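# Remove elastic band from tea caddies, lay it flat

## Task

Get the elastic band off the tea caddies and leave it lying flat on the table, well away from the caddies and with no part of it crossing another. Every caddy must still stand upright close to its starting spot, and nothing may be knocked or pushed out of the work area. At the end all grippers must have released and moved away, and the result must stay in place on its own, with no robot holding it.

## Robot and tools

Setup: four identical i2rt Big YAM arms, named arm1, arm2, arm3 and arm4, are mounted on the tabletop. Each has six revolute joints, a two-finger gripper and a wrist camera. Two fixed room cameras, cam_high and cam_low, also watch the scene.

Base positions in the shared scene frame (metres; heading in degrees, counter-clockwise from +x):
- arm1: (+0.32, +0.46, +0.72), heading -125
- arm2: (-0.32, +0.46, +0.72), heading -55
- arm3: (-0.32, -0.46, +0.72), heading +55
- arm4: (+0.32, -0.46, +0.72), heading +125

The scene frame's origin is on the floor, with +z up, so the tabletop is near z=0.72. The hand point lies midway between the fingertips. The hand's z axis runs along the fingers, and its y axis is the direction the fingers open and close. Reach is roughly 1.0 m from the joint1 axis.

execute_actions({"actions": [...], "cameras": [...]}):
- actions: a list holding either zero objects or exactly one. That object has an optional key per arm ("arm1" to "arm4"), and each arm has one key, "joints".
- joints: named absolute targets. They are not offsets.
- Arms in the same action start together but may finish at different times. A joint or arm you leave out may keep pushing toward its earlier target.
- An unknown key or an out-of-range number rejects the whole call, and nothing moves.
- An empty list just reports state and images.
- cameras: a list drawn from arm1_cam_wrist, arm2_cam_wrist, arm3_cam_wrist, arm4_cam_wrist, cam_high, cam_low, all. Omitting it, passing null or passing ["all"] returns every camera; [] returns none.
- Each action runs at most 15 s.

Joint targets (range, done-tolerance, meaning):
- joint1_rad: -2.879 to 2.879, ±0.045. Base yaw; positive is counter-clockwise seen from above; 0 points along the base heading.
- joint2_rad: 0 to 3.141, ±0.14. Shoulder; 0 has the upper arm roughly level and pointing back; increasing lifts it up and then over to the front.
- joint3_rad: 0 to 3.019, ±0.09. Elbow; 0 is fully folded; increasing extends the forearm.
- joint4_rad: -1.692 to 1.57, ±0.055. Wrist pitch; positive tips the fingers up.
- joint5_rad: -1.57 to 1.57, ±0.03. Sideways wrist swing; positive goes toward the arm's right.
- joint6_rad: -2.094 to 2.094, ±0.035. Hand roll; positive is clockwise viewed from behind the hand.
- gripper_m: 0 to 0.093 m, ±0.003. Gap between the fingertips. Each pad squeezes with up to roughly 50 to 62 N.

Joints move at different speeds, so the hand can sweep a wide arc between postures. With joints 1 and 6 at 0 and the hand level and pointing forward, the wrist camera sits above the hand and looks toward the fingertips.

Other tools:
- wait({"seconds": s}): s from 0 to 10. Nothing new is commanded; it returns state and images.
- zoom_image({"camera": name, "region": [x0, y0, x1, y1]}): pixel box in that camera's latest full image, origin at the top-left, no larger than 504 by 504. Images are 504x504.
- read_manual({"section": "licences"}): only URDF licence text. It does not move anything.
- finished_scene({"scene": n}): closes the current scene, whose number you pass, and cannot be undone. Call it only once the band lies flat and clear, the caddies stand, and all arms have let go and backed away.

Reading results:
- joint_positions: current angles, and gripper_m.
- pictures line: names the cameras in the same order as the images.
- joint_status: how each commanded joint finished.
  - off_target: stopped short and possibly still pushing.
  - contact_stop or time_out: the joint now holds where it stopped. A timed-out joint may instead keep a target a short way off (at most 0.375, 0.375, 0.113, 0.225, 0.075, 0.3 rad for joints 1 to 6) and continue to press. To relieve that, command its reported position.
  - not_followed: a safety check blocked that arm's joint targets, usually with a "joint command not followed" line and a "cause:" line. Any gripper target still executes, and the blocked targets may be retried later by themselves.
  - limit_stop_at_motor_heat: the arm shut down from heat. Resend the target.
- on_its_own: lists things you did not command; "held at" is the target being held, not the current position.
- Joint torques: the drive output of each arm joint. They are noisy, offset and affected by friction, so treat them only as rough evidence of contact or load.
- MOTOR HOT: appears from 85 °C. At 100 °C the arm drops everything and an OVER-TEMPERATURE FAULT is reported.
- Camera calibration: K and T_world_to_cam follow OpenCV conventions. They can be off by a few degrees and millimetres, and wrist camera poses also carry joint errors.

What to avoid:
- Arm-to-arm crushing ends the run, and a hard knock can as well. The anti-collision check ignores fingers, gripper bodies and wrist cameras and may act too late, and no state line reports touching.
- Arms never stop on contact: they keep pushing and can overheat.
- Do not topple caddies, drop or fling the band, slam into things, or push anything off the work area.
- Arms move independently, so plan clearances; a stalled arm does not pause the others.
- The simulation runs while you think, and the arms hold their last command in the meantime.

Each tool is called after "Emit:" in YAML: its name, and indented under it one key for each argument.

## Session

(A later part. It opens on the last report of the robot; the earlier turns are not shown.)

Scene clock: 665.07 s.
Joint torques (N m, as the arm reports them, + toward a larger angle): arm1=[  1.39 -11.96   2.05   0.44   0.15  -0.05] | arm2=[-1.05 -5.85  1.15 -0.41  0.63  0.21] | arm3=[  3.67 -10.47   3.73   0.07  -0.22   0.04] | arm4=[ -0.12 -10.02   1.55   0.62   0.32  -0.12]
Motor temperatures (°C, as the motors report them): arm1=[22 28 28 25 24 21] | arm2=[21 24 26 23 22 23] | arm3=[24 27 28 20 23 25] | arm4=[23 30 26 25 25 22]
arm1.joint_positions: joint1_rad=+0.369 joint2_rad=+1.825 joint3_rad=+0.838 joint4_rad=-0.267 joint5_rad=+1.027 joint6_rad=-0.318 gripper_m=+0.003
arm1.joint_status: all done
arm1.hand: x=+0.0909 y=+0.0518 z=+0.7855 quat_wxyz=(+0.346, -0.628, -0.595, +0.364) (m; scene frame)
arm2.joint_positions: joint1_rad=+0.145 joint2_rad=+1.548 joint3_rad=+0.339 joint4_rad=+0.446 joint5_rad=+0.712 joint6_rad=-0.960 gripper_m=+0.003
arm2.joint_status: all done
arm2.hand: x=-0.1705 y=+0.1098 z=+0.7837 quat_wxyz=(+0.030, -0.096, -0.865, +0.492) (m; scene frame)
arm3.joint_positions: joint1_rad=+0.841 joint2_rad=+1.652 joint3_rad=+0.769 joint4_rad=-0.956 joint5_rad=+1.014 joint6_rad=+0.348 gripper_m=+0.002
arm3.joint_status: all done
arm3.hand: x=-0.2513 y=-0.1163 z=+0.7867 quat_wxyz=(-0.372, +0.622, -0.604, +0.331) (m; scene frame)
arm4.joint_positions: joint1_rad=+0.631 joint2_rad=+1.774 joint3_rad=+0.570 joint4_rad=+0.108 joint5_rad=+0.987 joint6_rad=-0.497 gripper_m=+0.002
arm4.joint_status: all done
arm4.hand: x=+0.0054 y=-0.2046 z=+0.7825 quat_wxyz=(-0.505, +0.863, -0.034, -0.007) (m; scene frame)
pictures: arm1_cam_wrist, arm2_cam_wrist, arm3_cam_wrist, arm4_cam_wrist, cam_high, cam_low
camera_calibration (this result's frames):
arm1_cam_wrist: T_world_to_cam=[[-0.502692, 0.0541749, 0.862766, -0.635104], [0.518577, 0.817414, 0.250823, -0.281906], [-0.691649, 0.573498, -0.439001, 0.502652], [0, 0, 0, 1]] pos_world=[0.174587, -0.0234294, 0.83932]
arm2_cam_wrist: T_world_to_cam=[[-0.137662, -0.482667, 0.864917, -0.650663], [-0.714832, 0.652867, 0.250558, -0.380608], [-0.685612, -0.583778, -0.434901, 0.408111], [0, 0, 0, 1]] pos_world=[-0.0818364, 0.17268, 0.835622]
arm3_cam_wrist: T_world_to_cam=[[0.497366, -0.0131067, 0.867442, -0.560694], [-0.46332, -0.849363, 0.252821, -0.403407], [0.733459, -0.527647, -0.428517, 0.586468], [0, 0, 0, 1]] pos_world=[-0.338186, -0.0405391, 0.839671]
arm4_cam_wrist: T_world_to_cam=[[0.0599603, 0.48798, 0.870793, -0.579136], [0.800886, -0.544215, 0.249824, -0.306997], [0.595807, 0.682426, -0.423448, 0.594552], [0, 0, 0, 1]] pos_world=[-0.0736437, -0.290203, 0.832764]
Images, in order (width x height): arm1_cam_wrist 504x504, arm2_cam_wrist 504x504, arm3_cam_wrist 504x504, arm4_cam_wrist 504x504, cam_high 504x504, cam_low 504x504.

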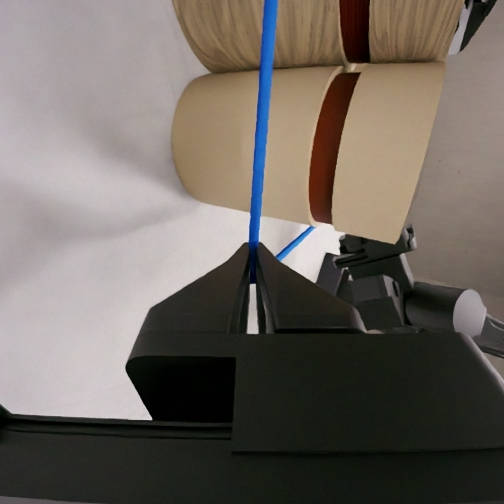

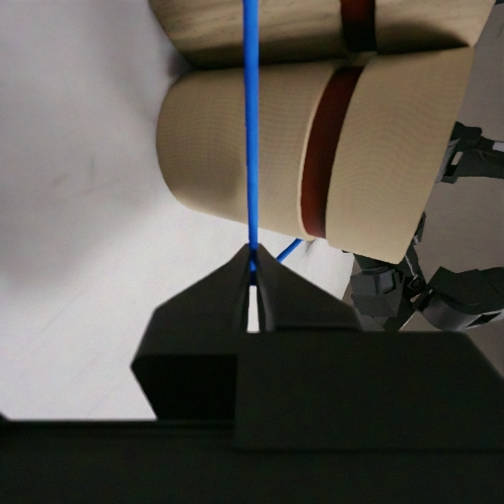

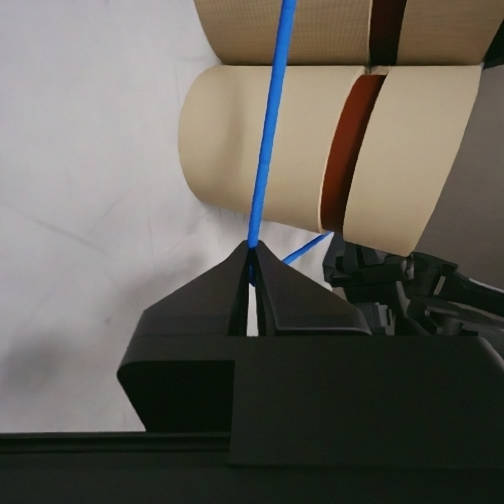

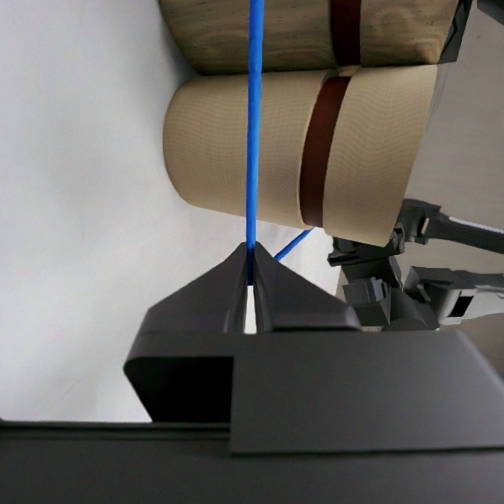

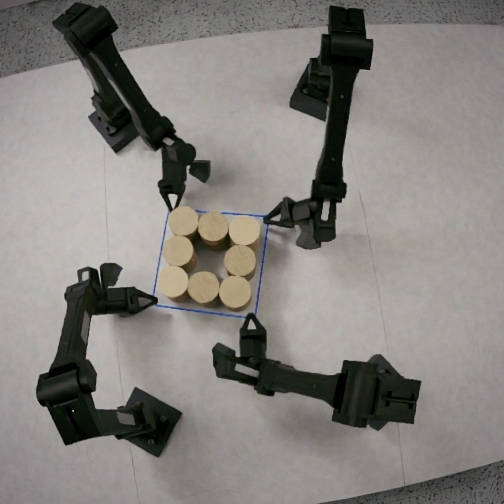

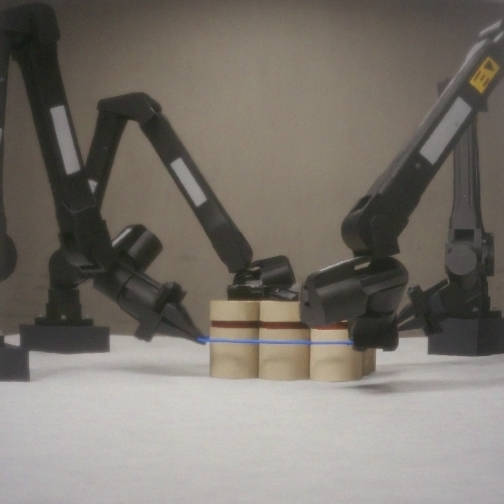

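Emit:
execute_actions:
  actions: []

Scene clock: 701.07 s.
Joint torques (N m, as the arm reports them, + toward a larger angle): arm1=[  1.32 -11.76   2.12   0.42   0.15  -0.05] | arm2=[-0.8  -6.3   1.1  -0.52  0.61  0.2 ] | arm3=[ 3.87 -9.85  3.7   0.06 -0.23  0.04] | arm4=[  0.19 -10.     1.6    0.69   0.34  -0.12]
Motor temperatures (°C, as the motors report them): arm1=[22 27 28 25 24 21] | arm2=[21 24 26 23 23 23] | arm3=[24 26 27 20 23 25] | arm4=[23 29 25 25 25 22]
arm1.joint_positions: joint1_rad=+0.369 joint2_rad=+1.825 joint3_rad=+0.838 joint4_rad=-0.267 joint5_rad=+1.027 joint6_rad=-0.318 gripper_m=+0.003
arm1.joint_status: all done
arm1.hand: x=+0.0909 y=+0.0518 z=+0.7855 quat_wxyz=(+0.346, -0.628, -0.595, +0.364) (m; scene frame)
arm2.joint_positions: joint1_rad=+0.145 joint2_rad=+1.548 joint3_rad=+0.339 joint4_rad=+0.446 joint5_rad=+0.712 joint6_rad=-0.960 gripper_m=+0.003
arm2.joint_status: all done
arm2.hand: x=-0.1705 y=+0.1098 z=+0.7837 quat_wxyz=(+0.030, -0.096, -0.865, +0.492) (m; scene frame)
arm3.joint_positions: joint1_rad=+0.841 joint2_rad=+1.652 joint3_rad=+0.769 joint4_rad=-0.956 joint5_rad=+1.014 joint6_rad=+0.348 gripper_m=+0.002
arm3.joint_status: all done
arm3.hand: x=-0.2513 y=-0.1163 z=+0.7867 quat_wxyz=(-0.372, +0.622, -0.604, +0.331) (m; scene frame)
arm4.joint_positions: joint1_rad=+0.631 joint2_rad=+1.774 joint3_rad=+0.570 joint4_rad=+0.108 joint5_rad=+0.987 joint6_rad=-0.497 gripper_m=+0.002
arm4.joint_status: all done
arm4.hand: x=+0.0054 y=-0.2046 z=+0.7825 quat_wxyz=(-0.505, +0.863, -0.034, -0.007) (m; scene frame)
pictures: arm1_cam_wrist, arm2_cam_wrist, arm3_cam_wrist, arm4_cam_wrist, cam_high, cam_low
camera_calibration (this result's frames):
arm1_cam_wrist: T_world_to_cam=[[-0.502703, 0.053794, 0.862784, -0.635097], [0.518423, 0.817429, 0.251094, -0.282106], [-0.691757, 0.573512, -0.438812, 0.502513], [0, 0, 0, 1]] pos_world=[0.174602, -0.0234314, 0.839295]
arm2_cam_wrist: T_world_to_cam=[[-0.137662, -0.482667, 0.864917, -0.650663], [-0.714832, 0.652867, 0.250558, -0.380608], [-0.685612, -0.583778, -0.434901, 0.408111], [0, 0, 0, 1]] pos_world=[-0.0818364, 0.17268, 0.835622]
arm3_cam_wrist: T_world_to_cam=[[0.497348, -0.012726, 0.867458, -0.560667], [-0.463162, -0.849368, 0.253089, -0.403579], [0.73357, -0.527647, -0.428326, 0.586346], [0, 0, 0, 1]] pos_world=[-0.338202, -0.0405384, 0.839644]
arm4_cam_wrist: T_world_to_cam=[[0.0599603, 0.48798, 0.870793, -0.579136], [0.800886, -0.544215, 0.249824, -0.306997], [0.595807, 0.682426, -0.423448, 0.594552], [0, 0, 0, 1]] pos_world=[-0.0736437, -0.290203, 0.832764]
Images, in order (width x height): arm1_cam_wrist 504x504, arm2_cam_wrist 504x504, arm3_cam_wrist 504x504, arm4_cam_wrist 504x504, cam_high 504x504, cam_low 504x504.

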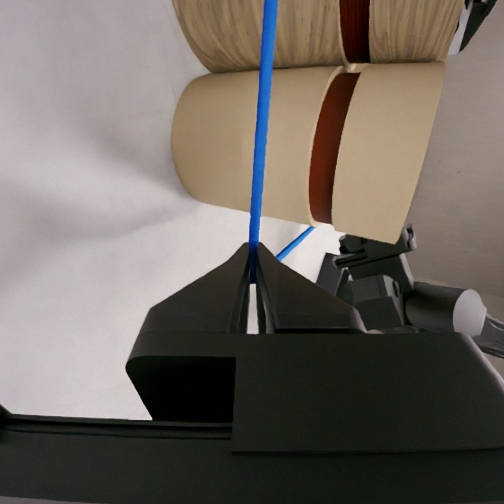

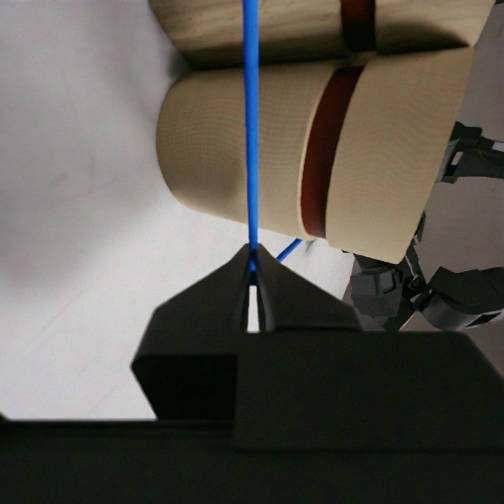

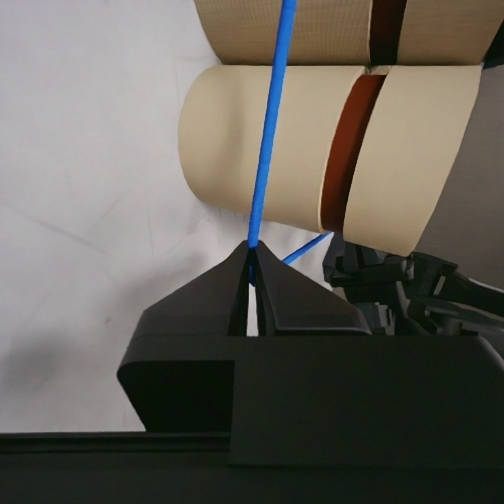

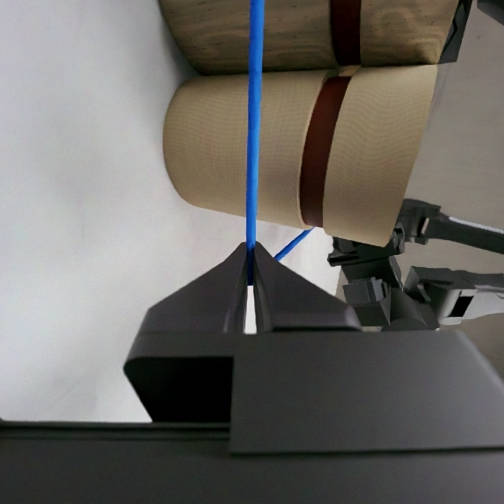

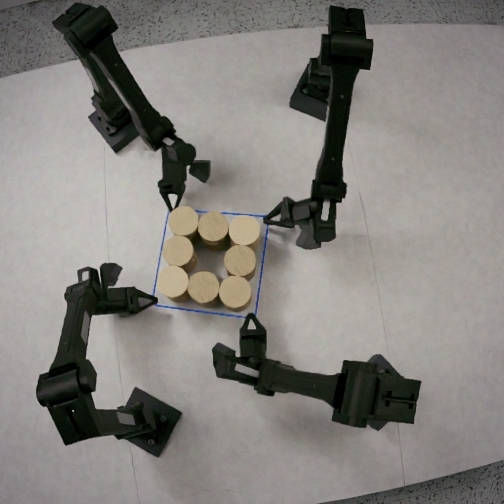

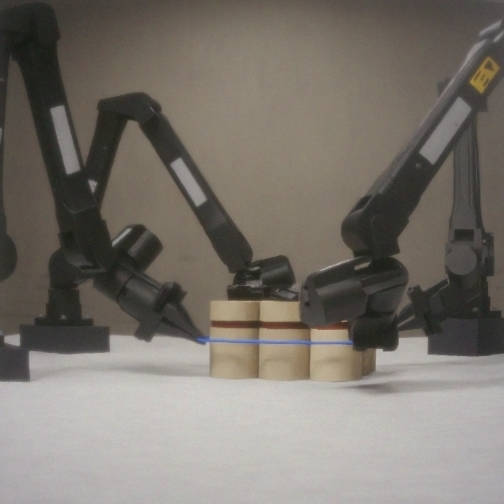

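Emit:
zoom_image:
  camera: "cam_high"
  region: [140, 190, 280, 330]

Region (140, 190, 280, 330) of cam_high's 504x504 image, scaled by 3.600, with more detail than that image has.

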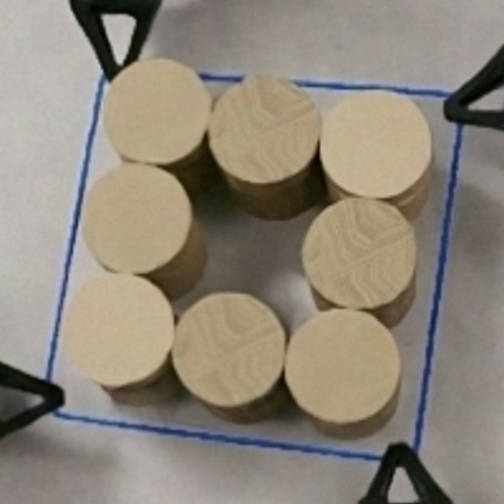

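Emit:
execute_actions:
  actions:
    - {"arm1":{"joints":{"joint1_rad":0.296,"joint3_rad":0.769}},"arm2":{"joints":{"joint1_rad":0.030,"joint2_rad":1.59,"joint3_rad":0.330}},"arm3":{"joints":{"joint1_rad":0.784,"joint3_rad":0.695}},"arm4":{"joints":{"joint1_rad":0.545,"joint3_rad":0.518}}}
  cameras: ["cam_high","cam_low"]

Emit:
zoom_image:
  camera: "cam_high"
  region: [140, 190, 280, 330]

Scene clock: 821.83 s.
Joint torques (N m, as the arm reports them, + toward a larger angle): arm1=[  0.18 -11.46   1.46   0.2    0.4   -0.04] | arm2=[-1.56 -4.93  1.93 -0.19  0.89  0.19] | arm3=[ 0.94 -9.64  2.8  -0.36 -0.3   0.05] | arm4=[ 0.12 -9.63  0.7   0.54  0.5  -0.11]
Motor temperatures (°C, as the motors report them): arm1=[22 27 27 25 23 21] | arm2=[21 24 25 23 23 23] | arm3=[24 26 27 20 22 25] | arm4=[23 29 24 25 25 22]
arm1.joint_positions: joint1_rad=+0.288 joint2_rad=+1.825 joint3_rad=+0.808 joint4_rad=-0.262 joint5_rad=+1.021 joint6_rad=-0.320 gripper_m=+0.003
arm1.joint_status: all done
arm1.hand: x=+0.0632 y=+0.0843 z=+0.7769 quat_wxyz=(+0.364, -0.648, -0.577, +0.339) (m; scene frame)
arm2.joint_positions: joint1_rad=+0.049 joint2_rad=+1.559 joint3_rad=+0.368 joint4_rad=+0.442 joint5_rad=+0.705 joint6_rad=-0.960 gripper_m=+0.003
arm2.joint_status: all done
arm2.hand: x=-0.1967 y=+0.0868 z=+0.7873 quat_wxyz=(+0.046, -0.139, -0.858, +0.493) (m; scene frame)
arm3.joint_positions: joint1_rad=+0.777 joint2_rad=+1.652 joint3_rad=+0.719 joint4_rad=-0.950 joint5_rad=+1.015 joint6_rad=+0.346 gripper_m=+0.002
arm3.joint_status: all done
arm3.hand: x=-0.2255 y=-0.1431 z=+0.7772 quat_wxyz=(-0.350, +0.610, -0.614, +0.359) (m; scene frame)
arm4.joint_positions: joint1_rad=+0.537 joint2_rad=+1.774 joint3_rad=+0.558 joint4_rad=+0.112 joint5_rad=+0.981 joint6_rad=-0.499 gripper_m=+0.002
arm4.joint_status: all done
arm4.hand: x=+0.0352 y=-0.1788 z=+0.7796 quat_wxyz=(-0.501, +0.862, -0.071, +0.020) (m; scene frame)
pictures: cam_high, cam_low
Images, in order (width x height): cam_high 504x504, cam_low 504x504.

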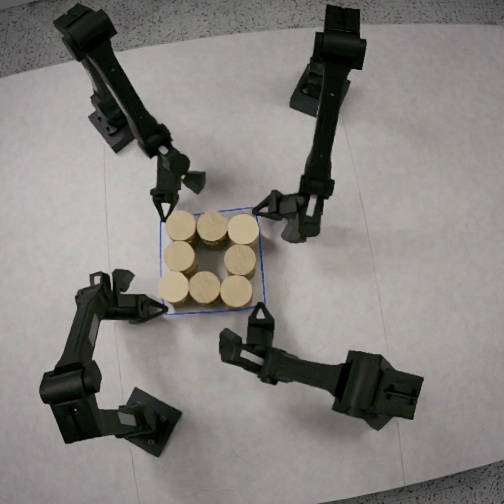

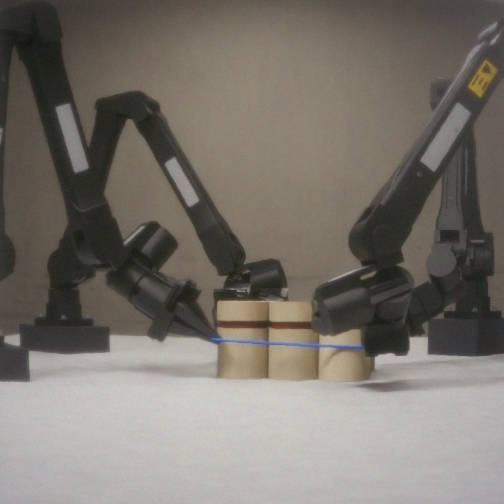

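Region (140, 190, 280, 330) of cam_high's 504x504 image, scaled by 3.600, with more detail than that image has.

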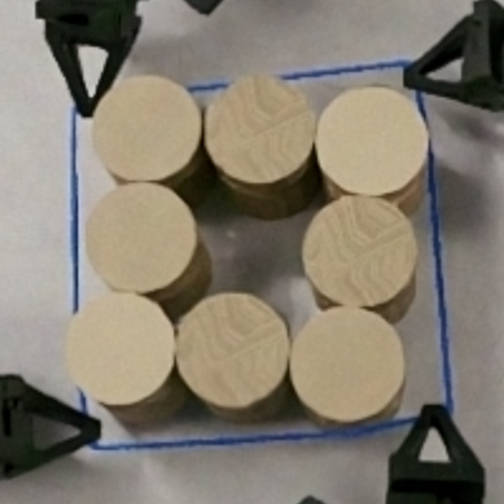

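Emit:
execute_actions:
  actions:
    - {"arm1":{"joints":{"joint1_rad":0.253}},"arm2":{"joints":{"joint2_rad":1.61}},"arm3":{"joints":{"joint1_rad":0.746}},"arm4":{"joints":{"joint1_rad":0.495}}}
  cameras: ["cam_high"]

Emit:
zoom_image:
  camera: "cam_high"
  region: [140, 190, 280, 330]

Scene clock: 873.17 s.
Joint torques (N m, as the arm reports them, + toward a larger angle): arm1=[ -1.05 -11.49   1.5    0.21   0.53  -0.04] | arm2=[-1.7  -5.16  1.74 -0.2   0.88  0.15] | arm3=[  0.7  -10.08   2.94  -0.4   -0.28   0.1 ] | arm4=[-1.41 -9.72  0.74  0.42  0.64 -0.1 ]
Motor temperatures (°C, as the motors report them): arm1=[22 26 27 25 24 21] | arm2=[21 24 25 23 25 23] | arm3=[24 26 27 20 22 25] | arm4=[23 29 24 25 25 22]
arm1.joint_positions: joint1_rad=+0.262 joint2_rad=+1.825 joint3_rad=+0.808 joint4_rad=-0.262 joint5_rad=+1.017 joint6_rad=-0.320 gripper_m=+0.003
arm1.joint_status: all done
arm1.hand: x=+0.0535 y=+0.0910 z=+0.7763 quat_wxyz=(+0.367, -0.656, -0.569, +0.333) (m; scene frame)
arm2.joint_positions: joint1_rad=+0.049 joint2_rad=+1.578 joint3_rad=+0.368 joint4_rad=+0.442 joint5_rad=+0.705 joint6_rad=-0.960 gripper_m=+0.003
arm2.joint_status: all done
arm2.hand: x=-0.1981 y=+0.0886 z=+0.7804 quat_wxyz=(+0.052, -0.135, -0.861, +0.487) (m; scene frame)
arm3.joint_positions: joint1_rad=+0.750 joint2_rad=+1.652 joint3_rad=+0.719 joint4_rad=-0.948 joint5_rad=+1.015 joint6_rad=+0.346 gripper_m=+0.002
arm3.joint_status: all done
arm3.hand: x=-0.2170 y=-0.1454 z=+0.7772 quat_wxyz=(-0.345, +0.601, -0.622, +0.363) (m; scene frame)
arm4.joint_positions: joint1_rad=+0.500 joint2_rad=+1.774 joint3_rad=+0.558 joint4_rad=+0.112 joint5_rad=+0.977 joint6_rad=-0.500 gripper_m=+0.002
arm4.joint_status: all done
arm4.hand: x=+0.0453 y=-0.1686 z=+0.7792 quat_wxyz=(-0.500, +0.861, -0.087, +0.028) (m; scene frame)
pictures: cam_high
Images, in order (width x height): cam_high 504x504.

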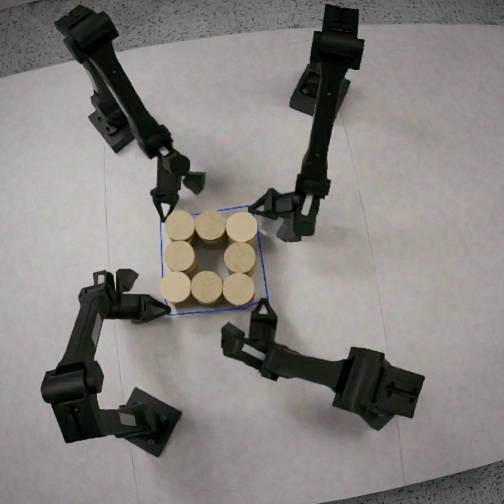

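Region (140, 190, 280, 330) of cam_high's 504x504 image, scaled by 3.600, with more detail than that image has.

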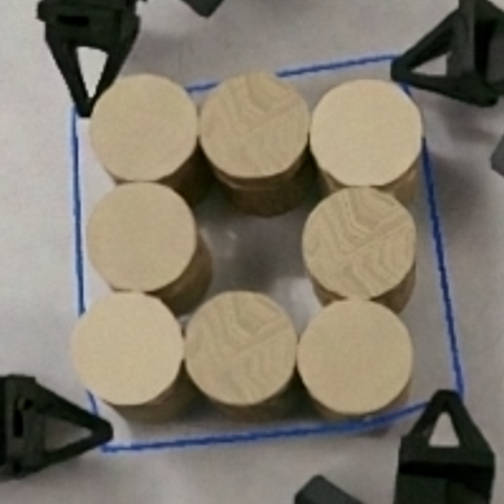

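Emit:
execute_actions:
  actions:
    - {"arm1":{"joints":{"joint1_rad":0.219}},"arm3":{"joints":{"joint1_rad":0.718}},"arm4":{"joints":{"joint1_rad":0.450}}}
  cameras: ["cam_high"]

Emit:
zoom_image:
  camera: "cam_high"
  region: [140, 190, 280, 330]

Scene clock: 885.43 s.
Joint torques (N m, as the arm reports them, + toward a larger angle): arm1=[ -1.89 -11.44   1.44   0.19   0.63  -0.04] | arm2=[-1.41 -5.3   1.56 -0.27  0.79  0.21] | arm3=[-0.14 -9.86  2.99 -0.54 -0.28  0.08] | arm4=[ -1.92 -10.11   0.79   0.34   0.77  -0.11]
Motor temperatures (°C, as the motors report them): arm1=[22 26 27 25 24 21] | arm2=[21 24 25 23 25 23] | arm3=[24 26 26 20 22 25] | arm4=[23 29 24 25 25 22]
arm1.joint_positions: joint1_rad=+0.237 joint2_rad=+1.825 joint3_rad=+0.808 joint4_rad=-0.262 joint5_rad=+1.015 joint6_rad=-0.320 gripper_m=+0.003
arm1.joint_status: all done
arm1.hand: x=+0.0446 y=+0.0976 z=+0.7759 quat_wxyz=(+0.371, -0.663, -0.561, +0.328) (m; scene frame)
arm2.joint_positions: joint1_rad=+0.049 joint2_rad=+1.578 joint3_rad=+0.368 joint4_rad=+0.442 joint5_rad=+0.706 joint6_rad=-0.960 gripper_m=+0.003
arm2.joint_status: not commanded
arm2.hand: x=-0.1982 y=+0.0886 z=+0.7805 quat_wxyz=(+0.052, -0.136, -0.861, +0.487) (m; scene frame)
arm3.joint_positions: joint1_rad=+0.723 joint2_rad=+1.652 joint3_rad=+0.719 joint4_rad=-0.946 joint5_rad=+1.015 joint6_rad=+0.345 gripper_m=+0.002
arm3.joint_status: all done
arm3.hand: x=-0.2088 y=-0.1479 z=+0.7771 quat_wxyz=(-0.341, +0.593, -0.631, +0.367) (m; scene frame)
arm4.joint_positions: joint1_rad=+0.461 joint2_rad=+1.774 joint3_rad=+0.558 joint4_rad=+0.115 joint5_rad=+0.974 joint6_rad=-0.500 gripper_m=+0.002
arm4.joint_status: all done
arm4.hand: x=+0.0560 y=-0.1583 z=+0.7789 quat_wxyz=(-0.498, +0.860, -0.103, +0.036) (m; scene frame)
pictures: cam_high
Images, in order (width x height): cam_high 504x504.

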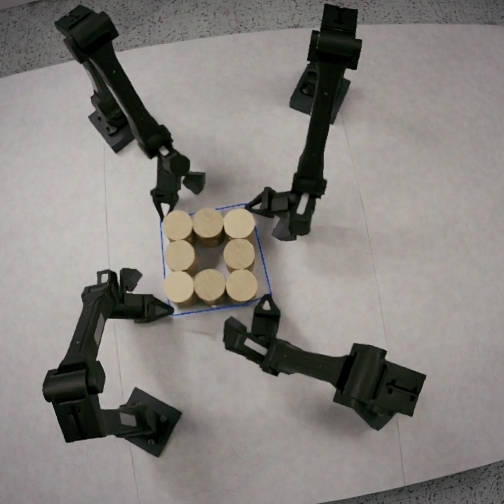

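Region (140, 190, 280, 330) of cam_high's 504x504 image, scaled by 3.600, with more detail than that image has.

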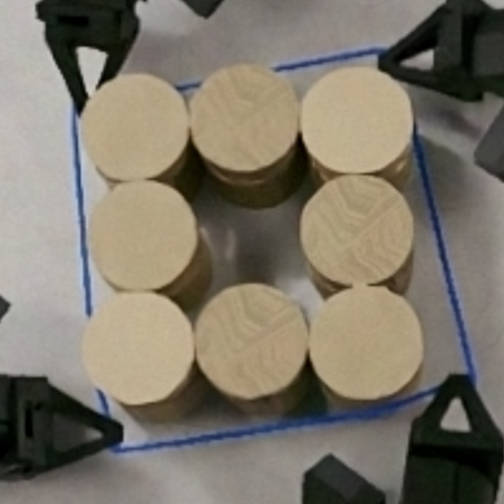

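Emit:
execute_actions:
  actions:
    - {"arm1":{"joints":{"joint1_rad":0.332,"joint3_rad":0.744}},"arm2":{"joints":{"joint3_rad":0.266,"joint4_rad":0.385}},"arm3":{"joints":{"joint1_rad":0.835,"joint3_rad":0.685}},"arm4":{"joints":{"joint1_rad":0.560,"joint3_rad":0.489}}}
  cameras: ["cam_high","cam_low"]

Emit:
zoom_image:
  camera: "cam_high"
  region: [140, 190, 280, 330]

Scene clock: 919.53 s.
Joint torques (N m, as the arm reports them, + toward a larger angle): arm1=[  0.6  -11.48   0.89  -0.04   0.33  -0.04] | arm2=[-1.45 -4.9  -0.45 -0.5   1.13  0.17] | arm3=[ 2.39 -9.47  2.21 -0.67 -0.34  0.1 ] | arm4=[-0.35 -9.99 -0.66  0.23  0.62 -0.1 ]
Motor temperatures (°C, as the motors report them): arm1=[22 26 27 25 24 21] | arm2=[21 24 25 23 25 23] | arm3=[24 26 26 20 22 25] | arm4=[23 29 24 25 26 22]
arm1.joint_positions: joint1_rad=+0.319 joint2_rad=+1.825 joint3_rad=+0.788 joint4_rad=-0.256 joint5_rad=+1.023 joint6_rad=-0.320 gripper_m=+0.003
arm1.joint_status: all done
arm1.hand: x=+0.0769 y=+0.0853 z=+0.7725 quat_wxyz=(+0.363, -0.637, -0.589, +0.339) (m; scene frame)
arm2.joint_positions: joint1_rad=+0.049 joint2_rad=+1.578 joint3_rad=+0.331 joint4_rad=+0.436 joint5_rad=+0.698 joint6_rad=-0.960 gripper_m=+0.003
arm2.joint_status: all done
arm2.hand: x=-0.2083 y=+0.1047 z=+0.7688 quat_wxyz=(+0.063, -0.127, -0.870, +0.472) (m; scene frame)
arm3.joint_positions: joint1_rad=+0.812 joint2_rad=+1.652 joint3_rad=+0.719 joint4_rad=-0.943 joint5_rad=+1.017 joint6_rad=+0.345 gripper_m=+0.002
arm3.joint_status: all done
arm3.hand: x=-0.2368 y=-0.1388 z=+0.7771 quat_wxyz=(-0.358, +0.619, -0.604, +0.351) (m; scene frame)
arm4.joint_positions: joint1_rad=+0.557 joint2_rad=+1.774 joint3_rad=+0.542 joint4_rad=+0.118 joint5_rad=+0.978 joint6_rad=-0.500 gripper_m=+0.002
arm4.joint_status: all done
arm4.hand: x=+0.0356 y=-0.1876 z=+0.7765 quat_wxyz=(-0.499, +0.864, -0.060, +0.017) (m; scene frame)
pictures: cam_high, cam_low
Images, in order (width x height): cam_high 504x504, cam_low 504x504.

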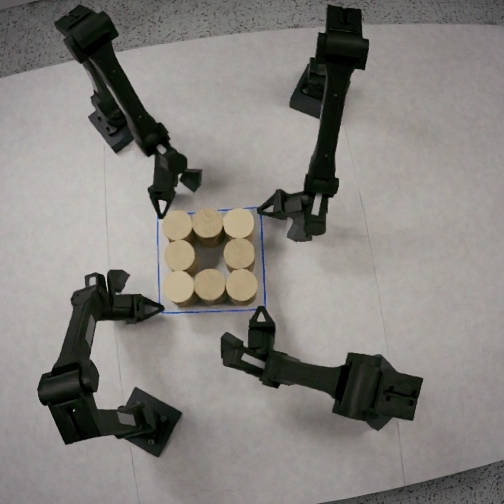

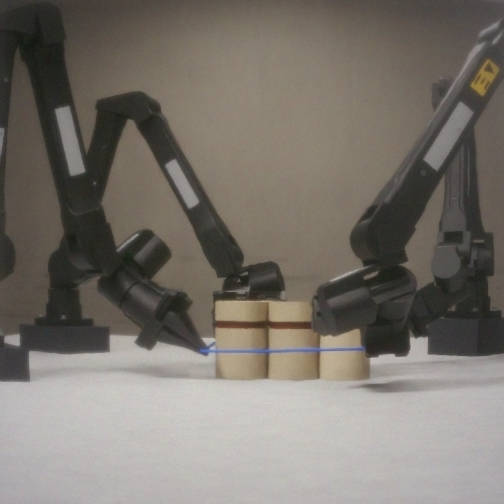

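Region (140, 190, 280, 330) of cam_high's 504x504 image, scaled by 3.600, with more detail than that image has.

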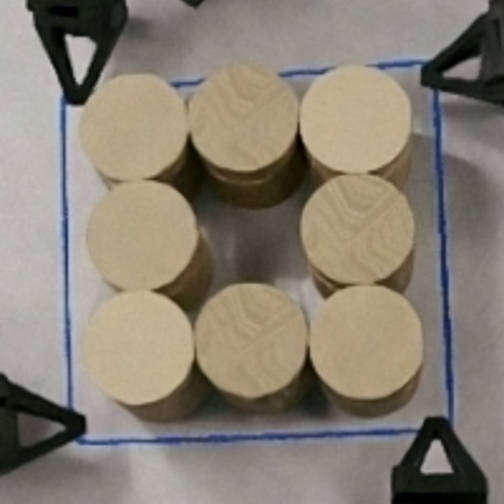

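Emit:
execute_actions:
  actions:
    - {"arm1":{"joints":{"joint2_rad":1.497,"joint4_rad":-0.488,"joint6_rad":-0.48}},"arm2":{"joints":{"joint2_rad":1.067,"joint4_rad":0.060,"joint6_rad":-1.135}},"arm3":{"joints":{"joint2_rad":1.227,"joint4_rad":-1.086,"joint6_rad":-0.01}},"arm4":{"joints":{"joint2_rad":1.367,"joint4_rad":-0.232,"joint6_rad":-0.645}}}
  cameras: ["cam_high","cam_low"]

Emit:
zoom_image:
  camera: "cam_high"
  region: [140, 190, 280, 330]

Scene clock: 1042.10 s.
Joint torques (N m, as the arm reports them, + toward a larger angle): arm1=[ 0.56 -9.18  3.17 -0.89  0.44 -0.04] | arm2=[-1.61 -3.12  3.25 -0.64  1.29 -0.11] | arm3=[ 2.16 -6.58  5.38 -1.59 -0.32  0.06] | arm4=[-0.78 -6.96  3.27 -0.73  0.58 -0.1 ]
Motor temperatures (°C, as the motors report them): arm1=[22 26 26 25 24 21] | arm2=[21 23 25 23 28 23] | arm3=[24 25 26 20 22 25] | arm4=[23 29 24 25 26 22]
arm1.joint_positions: joint1_rad=+0.319 joint2_rad=+1.491 joint3_rad=+0.786 joint4_rad=-0.440 joint5_rad=+1.019 joint6_rad=-0.470 gripper_m=+0.003
arm1.joint_status: all done
arm1.hand: x=+0.0775 y=+0.0892 z=+0.8952 quat_wxyz=(+0.354, -0.612, -0.605, +0.366) (m; scene frame)
arm2.joint_positions: joint1_rad=+0.049 joint2_rad=+1.067 joint3_rad=+0.325 joint4_rad=+0.121 joint5_rad=+0.693 joint6_rad=-1.125 gripper_m=+0.003
arm2.joint_status: joint4_rad time_out (moved -0.315 of -0.376); the others done
arm2.on_its_own: joint4_rad reads +0.121 and still pushes toward +0.060 since a time_out
arm2.hand: x=-0.2117 y=+0.1128 z=+0.8881 quat_wxyz=(+0.046, -0.087, -0.844, +0.528) (m; scene frame)
arm3.joint_positions: joint1_rad=+0.812 joint2_rad=+1.228 joint3_rad=+0.715 joint4_rad=-1.044 joint5_rad=+1.017 joint6_rad=-0.004 gripper_m=+0.002
arm3.joint_status: all done
arm3.hand: x=-0.2366 y=-0.1440 z=+0.8964 quat_wxyz=(-0.384, +0.674, -0.553, +0.304) (m; scene frame)
arm4.joint_positions: joint1_rad=+0.557 joint2_rad=+1.361 joint3_rad=+0.536 joint4_rad=-0.186 joint5_rad=+0.978 joint6_rad=-0.640 gripper_m=+0.002
arm4.joint_status: all done
arm4.hand: x=+0.0430 y=-0.1907 z=+0.8921 quat_wxyz=(-0.513, +0.858, -0.024, +0.011) (m; scene frame)
pictures: cam_high, cam_low
Images, in order (width x height): cam_high 504x504, cam_low 504x504.

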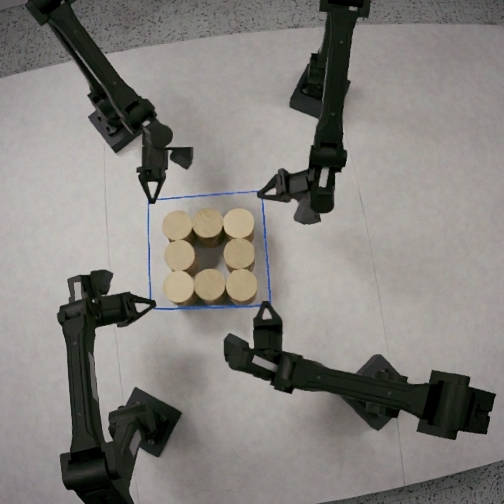

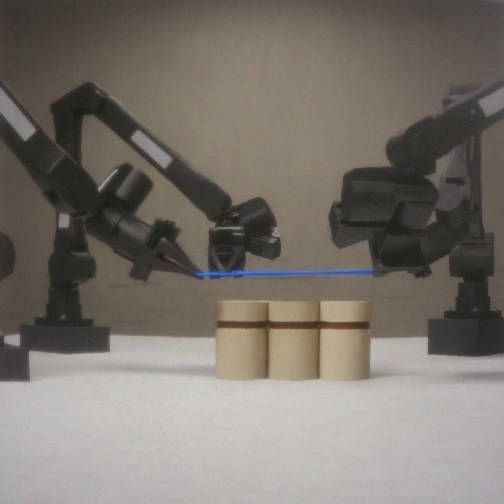

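Region (140, 190, 280, 330) of cam_high's 504x504 image, scaled by 3.600, with more detail than that image has.

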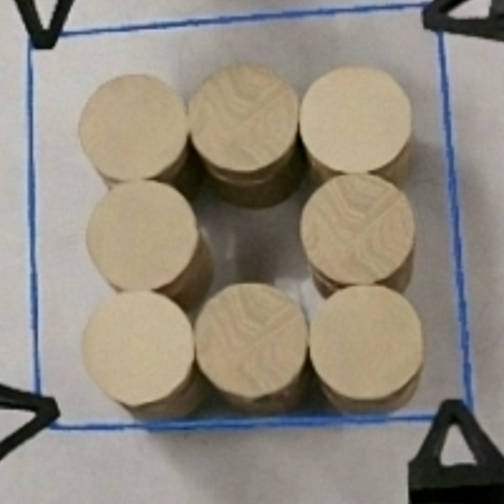

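Emit:
execute_actions:
  actions:
    - {"arm1":{"joints":{"joint1_rad":0.472,"joint2_rad":1.305,"joint3_rad":0.81,"joint4_rad":-0.73,"joint5_rad":0.945,"joint6_rad":-0.45}},"arm2":{"joints":{"joint1_rad":0.183,"joint2_rad":1.075,"joint3_rad":0.58,"joint4_rad":-0.215,"joint5_rad":0.545,"joint6_rad":-1.185}},"arm3":{"joints":{"joint1_rad":0.455,"joint2_rad":1.095,"joint3_rad":0.775,"joint4_rad":-0.775,"joint5_rad":0.905,"joint6_rad":-0.575}},"arm4":{"joints":{"joint1_rad":0.32,"joint2_rad":1.072,"joint3_rad":0.52,"joint4_rad":-0.485,"joint5_rad":0.797,"joint6_rad":-0.75}}}
  cameras: ["cam_high","cam_low"]

Scene clock: 1148.27 s.
Joint torques (N m, as the arm reports them, + toward a larger angle): arm1=[ 0.45 -7.68  8.31 -0.47  0.31  0.22] | arm2=[-0.17 -5.01  8.36 -0.14  0.35 -0.09] | arm3=[ 0.61 -6.19  9.34  0.72  0.35  0.04] | arm4=[-1.22 -4.85  8.06 -0.28  0.49 -0.14]
Motor temperatures (°C, as the motors report them): arm1=[22 25 27 25 24 21] | arm2=[21 23 26 23 30 23] | arm3=[24 25 28 20 22 25] | arm4=[23 28 24 25 26 22]
arm1.joint_positions: joint1_rad=+0.461 joint2_rad=+1.301 joint3_rad=+0.798 joint4_rad=-0.694 joint5_rad=+0.948 joint6_rad=-0.468 gripper_m=+0.003
arm1.joint_status: all done
arm1.hand: x=+0.1421 y=+0.0917 z=+0.9464 quat_wxyz=(+0.311, -0.565, -0.674, +0.361) (m; scene frame)
arm2.joint_positions: joint1_rad=+0.180 joint2_rad=+1.067 joint3_rad=+0.582 joint4_rad=-0.171 joint5_rad=+0.539 joint6_rad=-1.172 gripper_m=+0.003
arm2.joint_status: all done
arm2.hand: x=-0.1075 y=+0.0977 z=+0.9529 quat_wxyz=(-0.026, +0.032, -0.870, +0.492) (m; scene frame)
arm3.joint_positions: joint1_rad=+0.457 joint2_rad=+1.102 joint3_rad=+0.769 joint4_rad=-0.766 joint5_rad=+0.911 joint6_rad=-0.567 gripper_m=+0.002
arm3.joint_status: all done
arm3.hand: x=-0.1332 y=-0.1324 z=+0.9533 quat_wxyz=(-0.372, +0.673, -0.563, +0.303) (m; scene frame)
arm4.joint_positions: joint1_rad=+0.326 joint2_rad=+1.067 joint3_rad=+0.536 joint4_rad=-0.446 joint5_rad=+0.791 joint6_rad=-0.745 gripper_m=+0.002
arm4.joint_status: all done
arm4.hand: x=+0.1179 y=-0.1635 z=+0.9421 quat_wxyz=(-0.456, +0.888, -0.059, +0.024) (m; scene frame)
pictures: cam_high, cam_low
Images, in order (width x height): cam_high 504x504, cam_low 504x504.

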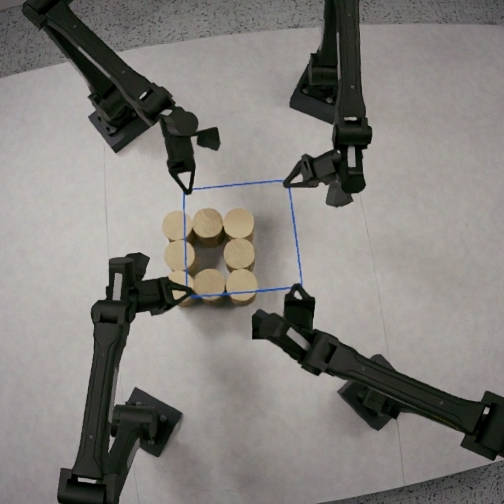

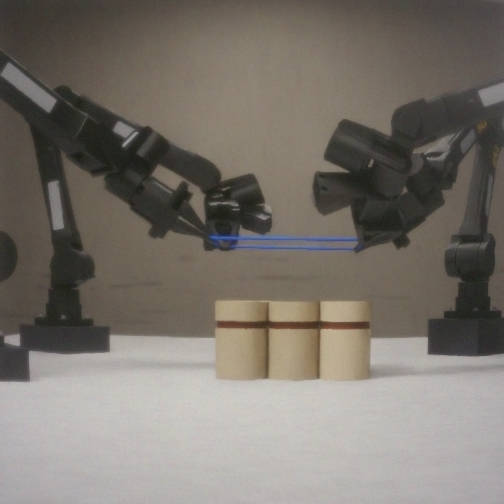

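Emit:
execute_actions:
  actions:
    - {"arm1":{"joints":{"joint1_rad":0.645,"joint2_rad":1.305,"joint3_rad":0.963,"joint4_rad":-1.20,"joint5_rad":0.515,"joint6_rad":-0.09}},"arm2":{"joints":{"joint1_rad":0.366,"joint2_rad":1.378,"joint3_rad":1.005,"joint4_rad":-0.67,"joint5_rad":0.452,"joint6_rad":-0.95}},"arm3":{"joints":{"joint1_rad":-0.011,"joint2_rad":1.31,"joint3_rad":1.045,"joint4_rad":-0.80,"joint5_rad":0.482,"joint6_rad":-0.90}},"arm4":{"joints":{"joint1_rad":-0.206,"joint2_rad":1.067,"joint3_rad":0.675,"joint4_rad":-0.885,"joint5_rad":0.426,"joint6_rad":-1.09}}}
  cameras: ["cam_high","cam_low"]

Scene clock: 1189.37 s.
Joint torques (N m, as the arm reports them, + toward a larger angle): arm1=[ 0.63 -8.05  9.55 -1.05 -0.19  0.2 ] | arm2=[ -0.08 -10.06   9.32  -0.5    0.11   0.15] | arm3=[-0.26 -9.68 11.02 -0.31  0.54  0.06] | arm4=[-1.9  -5.13 11.89 -0.91  0.43 -0.13]
Motor temperatures (°C, as the motors report them): arm1=[22 25 30 25 24 21] | arm2=[21 23 28 22 27 23] | arm3=[24 25 31 20 22 25] | arm4=[23 28 26 25 26 22]
arm1.joint_positions: joint1_rad=+0.631 joint2_rad=+1.306 joint3_rad=+0.935 joint4_rad=-1.162 joint5_rad=+0.527 joint6_rad=-0.109 gripper_m=+0.003
arm1.joint_status: all done
arm1.hand: x=+0.2580 y=+0.1024 z=+0.9329 quat_wxyz=(+0.172, -0.623, -0.738, +0.194) (m; scene frame)
arm2.joint_positions: joint1_rad=+0.363 joint2_rad=+1.371 joint3_rad=+0.991 joint4_rad=-0.626 joint5_rad=+0.455 joint6_rad=-0.972 gripper_m=+0.003
arm2.joint_status: all done
arm2.hand: x=+0.0253 y=+0.1049 z=+0.9510 quat_wxyz=(-0.028, +0.089, -0.932, +0.351) (m; scene frame)
arm3.joint_positions: joint1_rad=+0.000 joint2_rad=+1.310 joint3_rad=+1.023 joint4_rad=-0.766 joint5_rad=+0.477 joint6_rad=-0.893 gripper_m=+0.002
arm3.joint_status: all done
arm3.hand: x=+0.0114 y=-0.1224 z=+0.9488 quat_wxyz=(-0.261, +0.714, -0.612, +0.220) (m; scene frame)
arm4.joint_positions: joint1_rad=-0.191 joint2_rad=+1.067 joint3_rad=+0.653 joint4_rad=-0.839 joint5_rad=+0.417 joint6_rad=-1.086 gripper_m=+0.002
arm4.joint_status: all done
arm4.hand: x=+0.2501 y=-0.1396 z=+0.9237 quat_wxyz=(-0.229, +0.965, -0.059, +0.116) (m; scene frame)
pictures: cam_high, cam_low
Images, in order (width x height): cam_high 504x504, cam_low 504x504.

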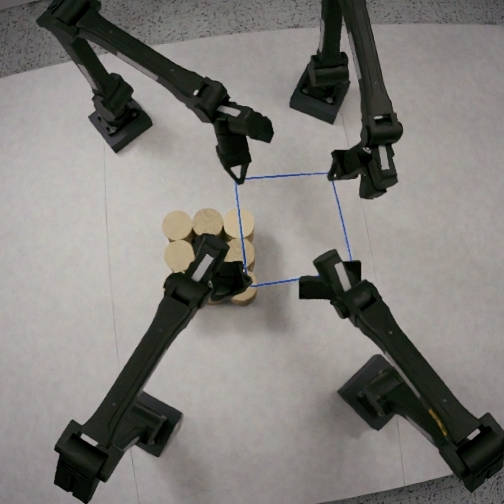

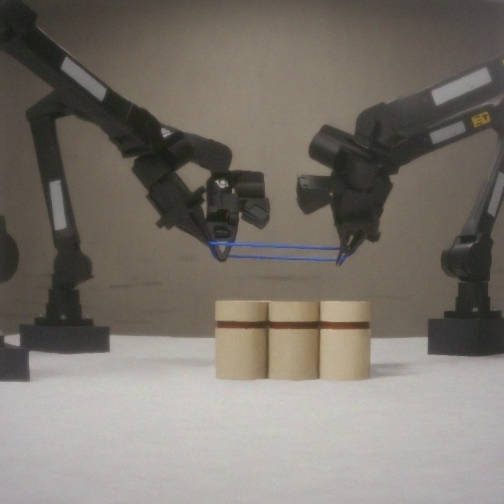

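Emit:
execute_actions:
  actions:
    - {"arm1":{"joints":{"joint1_rad":0.745,"joint2_rad":1.31,"joint3_rad":0.865,"joint4_rad":-1.04,"joint5_rad":0.357,"joint6_rad":-0.41}},"arm2":{"joints":{"joint1_rad":0.392,"joint2_rad":1.582,"joint3_rad":1.22,"joint4_rad":-0.805,"joint5_rad":0.311,"joint6_rad":-1.05}},"arm3":{"joints":{"joint1_rad":-0.165,"joint2_rad":1.53,"joint3_rad":1.265,"joint4_rad":-0.93,"joint5_rad":0.337,"joint6_rad":-0.955}},"arm4":{"joints":{"joint1_rad":-0.515,"joint2_rad":1.17,"joint3_rad":0.69,"joint4_rad":-0.80,"joint5_rad":0.258,"joint6_rad":-1.5}}}
  cameras: ["cam_high","cam_low"]

Scene clock: 1259.63 s.
Joint torques (N m, as the arm reports them, + toward a larger angle): arm1=[ 0.88 -7.73  6.55  0.63 -0.28 -0.13] | arm2=[  1.59 -13.09   9.58  -0.62  -0.07  -0.1 ] | arm3=[ -0.06 -13.24  11.08  -0.91   0.37   0.02] | arm4=[-2.19 -6.57 11.23  0.59  0.53 -0.2 ]
Motor temperatures (°C, as the motors report them): arm1=[22 24 32 25 24 21] | arm2=[21 24 30 22 26 23] | arm3=[24 25 34 20 22 25] | arm4=[23 27 30 25 26 22]
arm1.joint_positions: joint1_rad=+0.729 joint2_rad=+1.306 joint3_rad=+0.874 joint4_rad=-1.041 joint5_rad=+0.369 joint6_rad=-0.396 gripper_m=+0.003
arm1.joint_status: all done
arm1.hand: x=+0.3183 y=+0.0971 z=+0.9006 quat_wxyz=(+0.111, -0.481, -0.856, +0.152) (m; scene frame)
arm2.joint_positions: joint1_rad=+0.375 joint2_rad=+1.577 joint3_rad=+1.198 joint4_rad=-0.763 joint5_rad=+0.317 joint6_rad=-1.038 gripper_m=+0.002
arm2.joint_status: all done
arm2.hand: x=+0.0870 y=+0.0936 z=+0.9217 quat_wxyz=(-0.023, +0.160, -0.951, +0.264) (m; scene frame)
arm3.joint_positions: joint1_rad=-0.156 joint2_rad=+1.530 joint3_rad=+1.238 joint4_rad=-0.887 joint5_rad=+0.333 joint6_rad=-0.949 gripper_m=+0.002
arm3.joint_status: all done
arm3.hand: x=+0.0869 y=-0.1176 z=+0.9236 quat_wxyz=(-0.184, +0.722, -0.643, +0.176) (m; scene frame)
arm4.joint_positions: joint1_rad=-0.500 joint2_rad=+1.176 joint3_rad=+0.669 joint4_rad=-0.791 joint5_rad=+0.244 joint6_rad=-1.493 gripper_m=+0.002
arm4.joint_status: all done
arm4.hand: x=+0.3207 y=-0.1198 z=+0.8910 quat_wxyz=(-0.146, +0.983, +0.005, +0.107) (m; scene frame)
pictures: cam_high, cam_low
Images, in order (width x height): cam_high 504x504, cam_low 504x504.

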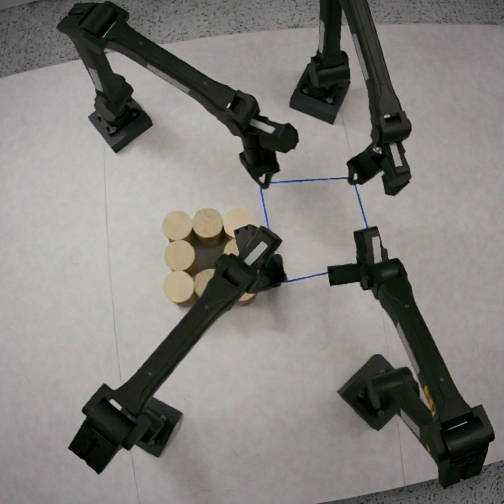

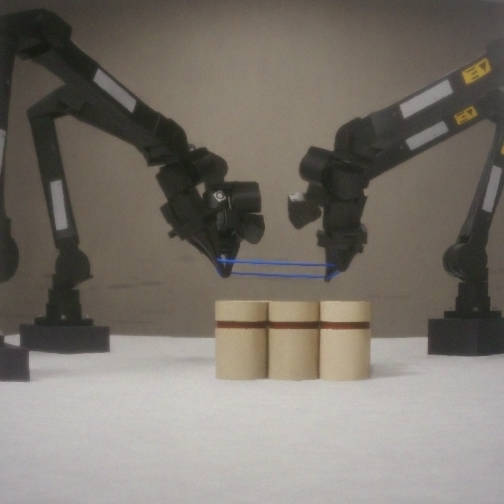

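Emit:
execute_actions:
  actions:
    - {"arm1":{"joints":{"joint1_rad":0.847,"joint2_rad":1.335,"joint3_rad":0.664,"joint4_rad":-0.59,"joint5_rad":0.217,"joint6_rad":-0.985}},"arm2":{"joints":{"joint1_rad":0.43,"joint2_rad":1.88,"joint3_rad":1.412,"joint4_rad":-0.705,"joint5_rad":0.097,"joint6_rad":-1.33}},"arm3":{"joints":{"joint1_rad":-0.33,"joint2_rad":1.82,"joint3_rad":1.452,"joint4_rad":-0.805,"joint5_rad":0.11,"joint6_rad":-1.12}},"arm4":{"joints":{"joint1_rad":-0.797,"joint2_rad":1.308,"joint3_rad":0.564,"joint4_rad":-0.445,"joint5_rad":0.10,"joint6_rad":-1.9}}}

Scene clock: 1314.57 s.
Joint torques (N m, as the arm reports them, + toward a larger angle): arm1=[-0.14 -7.23  5.9   1.34 -0.04 -0.14] | arm2=[  0.55 -18.47   9.07   0.81  -0.47  -0.09] | arm3=[  0.4  -17.97  10.67   1.16   0.31   0.02] | arm4=[-1.24 -7.88  7.52  1.48  0.05 -0.24]
Motor temperatures (°C, as the motors report them): arm1=[22 24 31 25 24 21] | arm2=[21 25 31 22 25 23] | arm3=[24 26 35 20 22 25] | arm4=[23 27 31 25 26 22]
arm1.joint_positions: joint1_rad=+0.842 joint2_rad=+1.331 joint3_rad=+0.674 joint4_rad=-0.601 joint5_rad=+0.220 joint6_rad=-0.968 gripper_m=+0.003
arm1.joint_status: all done
arm1.hand: x=+0.3879 y=+0.0899 z=+0.8315 quat_wxyz=(+0.029, -0.174, -0.966, +0.187) (m; scene frame)
arm2.joint_positions: joint1_rad=+0.420 joint2_rad=+1.884 joint3_rad=+1.391 joint4_rad=-0.708 joint5_rad=+0.109 joint6_rad=-1.316 gripper_m=+0.003
arm2.joint_status: all done
arm2.hand: x=+0.1907 y=+0.0942 z=+0.8308 quat_wxyz=(-0.059, +0.339, -0.921, +0.185) (m; scene frame)
arm3.joint_positions: joint1_rad=-0.328 joint2_rad=+1.828 joint3_rad=+1.427 joint4_rad=-0.806 joint5_rad=+0.104 joint6_rad=-1.111 gripper_m=+0.002
arm3.joint_status: all done
arm3.hand: x=+0.1915 y=-0.1063 z=+0.8427 quat_wxyz=(-0.168, +0.746, -0.638, +0.092) (m; scene frame)
arm4.joint_positions: joint1_rad=-0.793 joint2_rad=+1.317 joint3_rad=+0.570 joint4_rad=-0.455 joint5_rad=+0.097 joint6_rad=-1.891 gripper_m=+0.002
arm4.joint_status: all done
arm4.hand: x=+0.3986 y=-0.1073 z=+0.8281 quat_wxyz=(-0.166, +0.980, +0.064, +0.091) (m; scene frame)
pictures: arm1_cam_wrist, arm2_cam_wrist, arm3_cam_wrist, arm4_cam_wrist, cam_high, cam_low
camera_calibration (this result's frames):
arm1_cam_wrist: T_world_to_cam=[[-0.326919, -0.872211, 0.36383, -0.0975824], [-0.700902, 0.482013, 0.525738, -0.20408], [-0.633925, -0.0831356, -0.768913, 1.01735], [0, 0, 0, 1]] pos_world=[0.46998, 0.0978344, 0.925047]
arm2_cam_wrist: T_world_to_cam=[[0.595717, -0.699553, 0.394647, -0.377935], [-0.765691, -0.346236, 0.542068, -0.262381], [-0.242565, -0.625097, -0.7419, 0.841524], [0, 0, 0, 1]] pos_world=[0.228364, 0.170803, 0.915706]
arm3_cam_wrist: T_world_to_cam=[[0.918494, 0.121211, 0.3764, -0.481922], [-0.076807, -0.879049, 0.470503, -0.464461], [0.387904, -0.461065, -0.798091, 0.675693], [0, 0, 0, 1]] pos_world=[0.144864, -0.0383314, 0.93919]
arm4_cam_wrist: T_world_to_cam=[[-0.160548, 0.936258, 0.312482, -0.0915613], [0.703774, -0.113386, 0.701317, -0.869249], [0.692045, 0.332512, -0.64071, 0.41717], [0, 0, 0, 1]] pos_world=[0.308354, -0.15155, 0.905516]
Images, in order (width x height): arm1_cam_wrist 504x504, arm2_cam_wrist 504x504, arm3_cam_wrist 504x504, arm4_cam_wrist 504x504, cam_high 504x504, cam_low 504x504.

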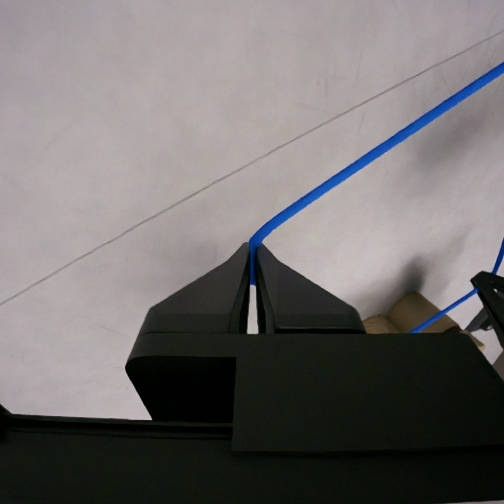

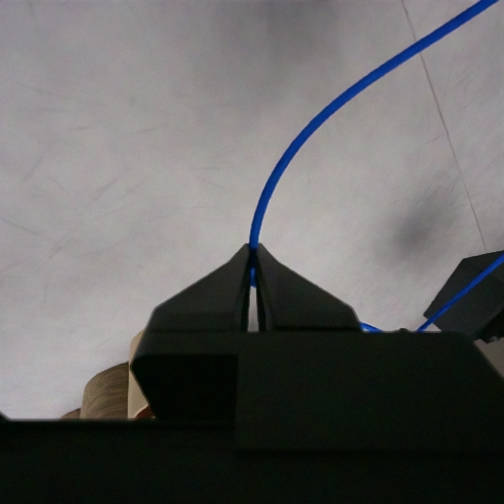

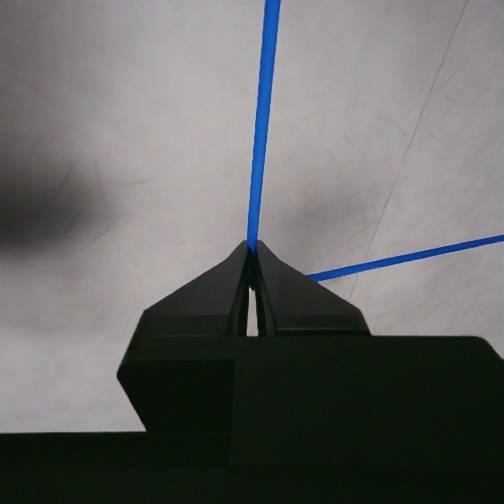

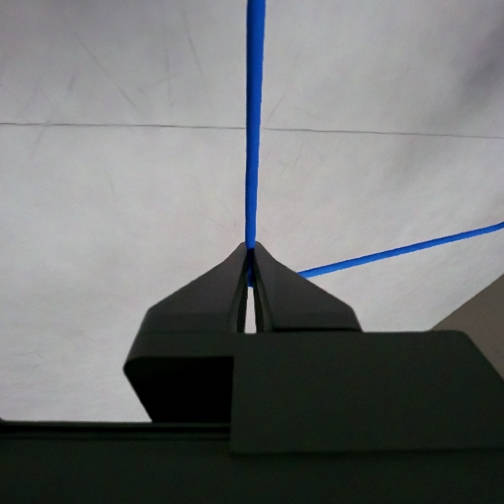

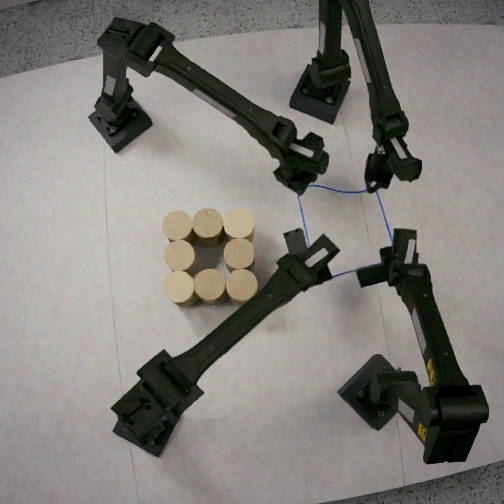

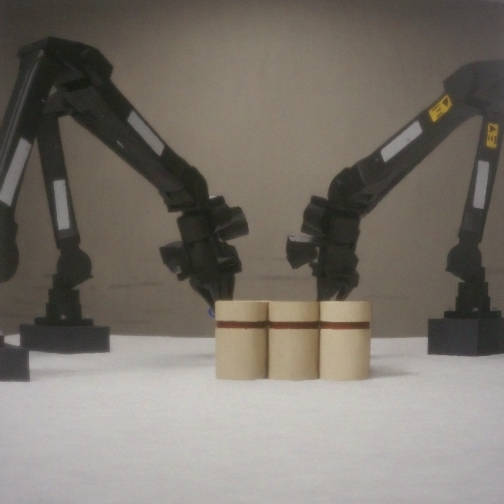

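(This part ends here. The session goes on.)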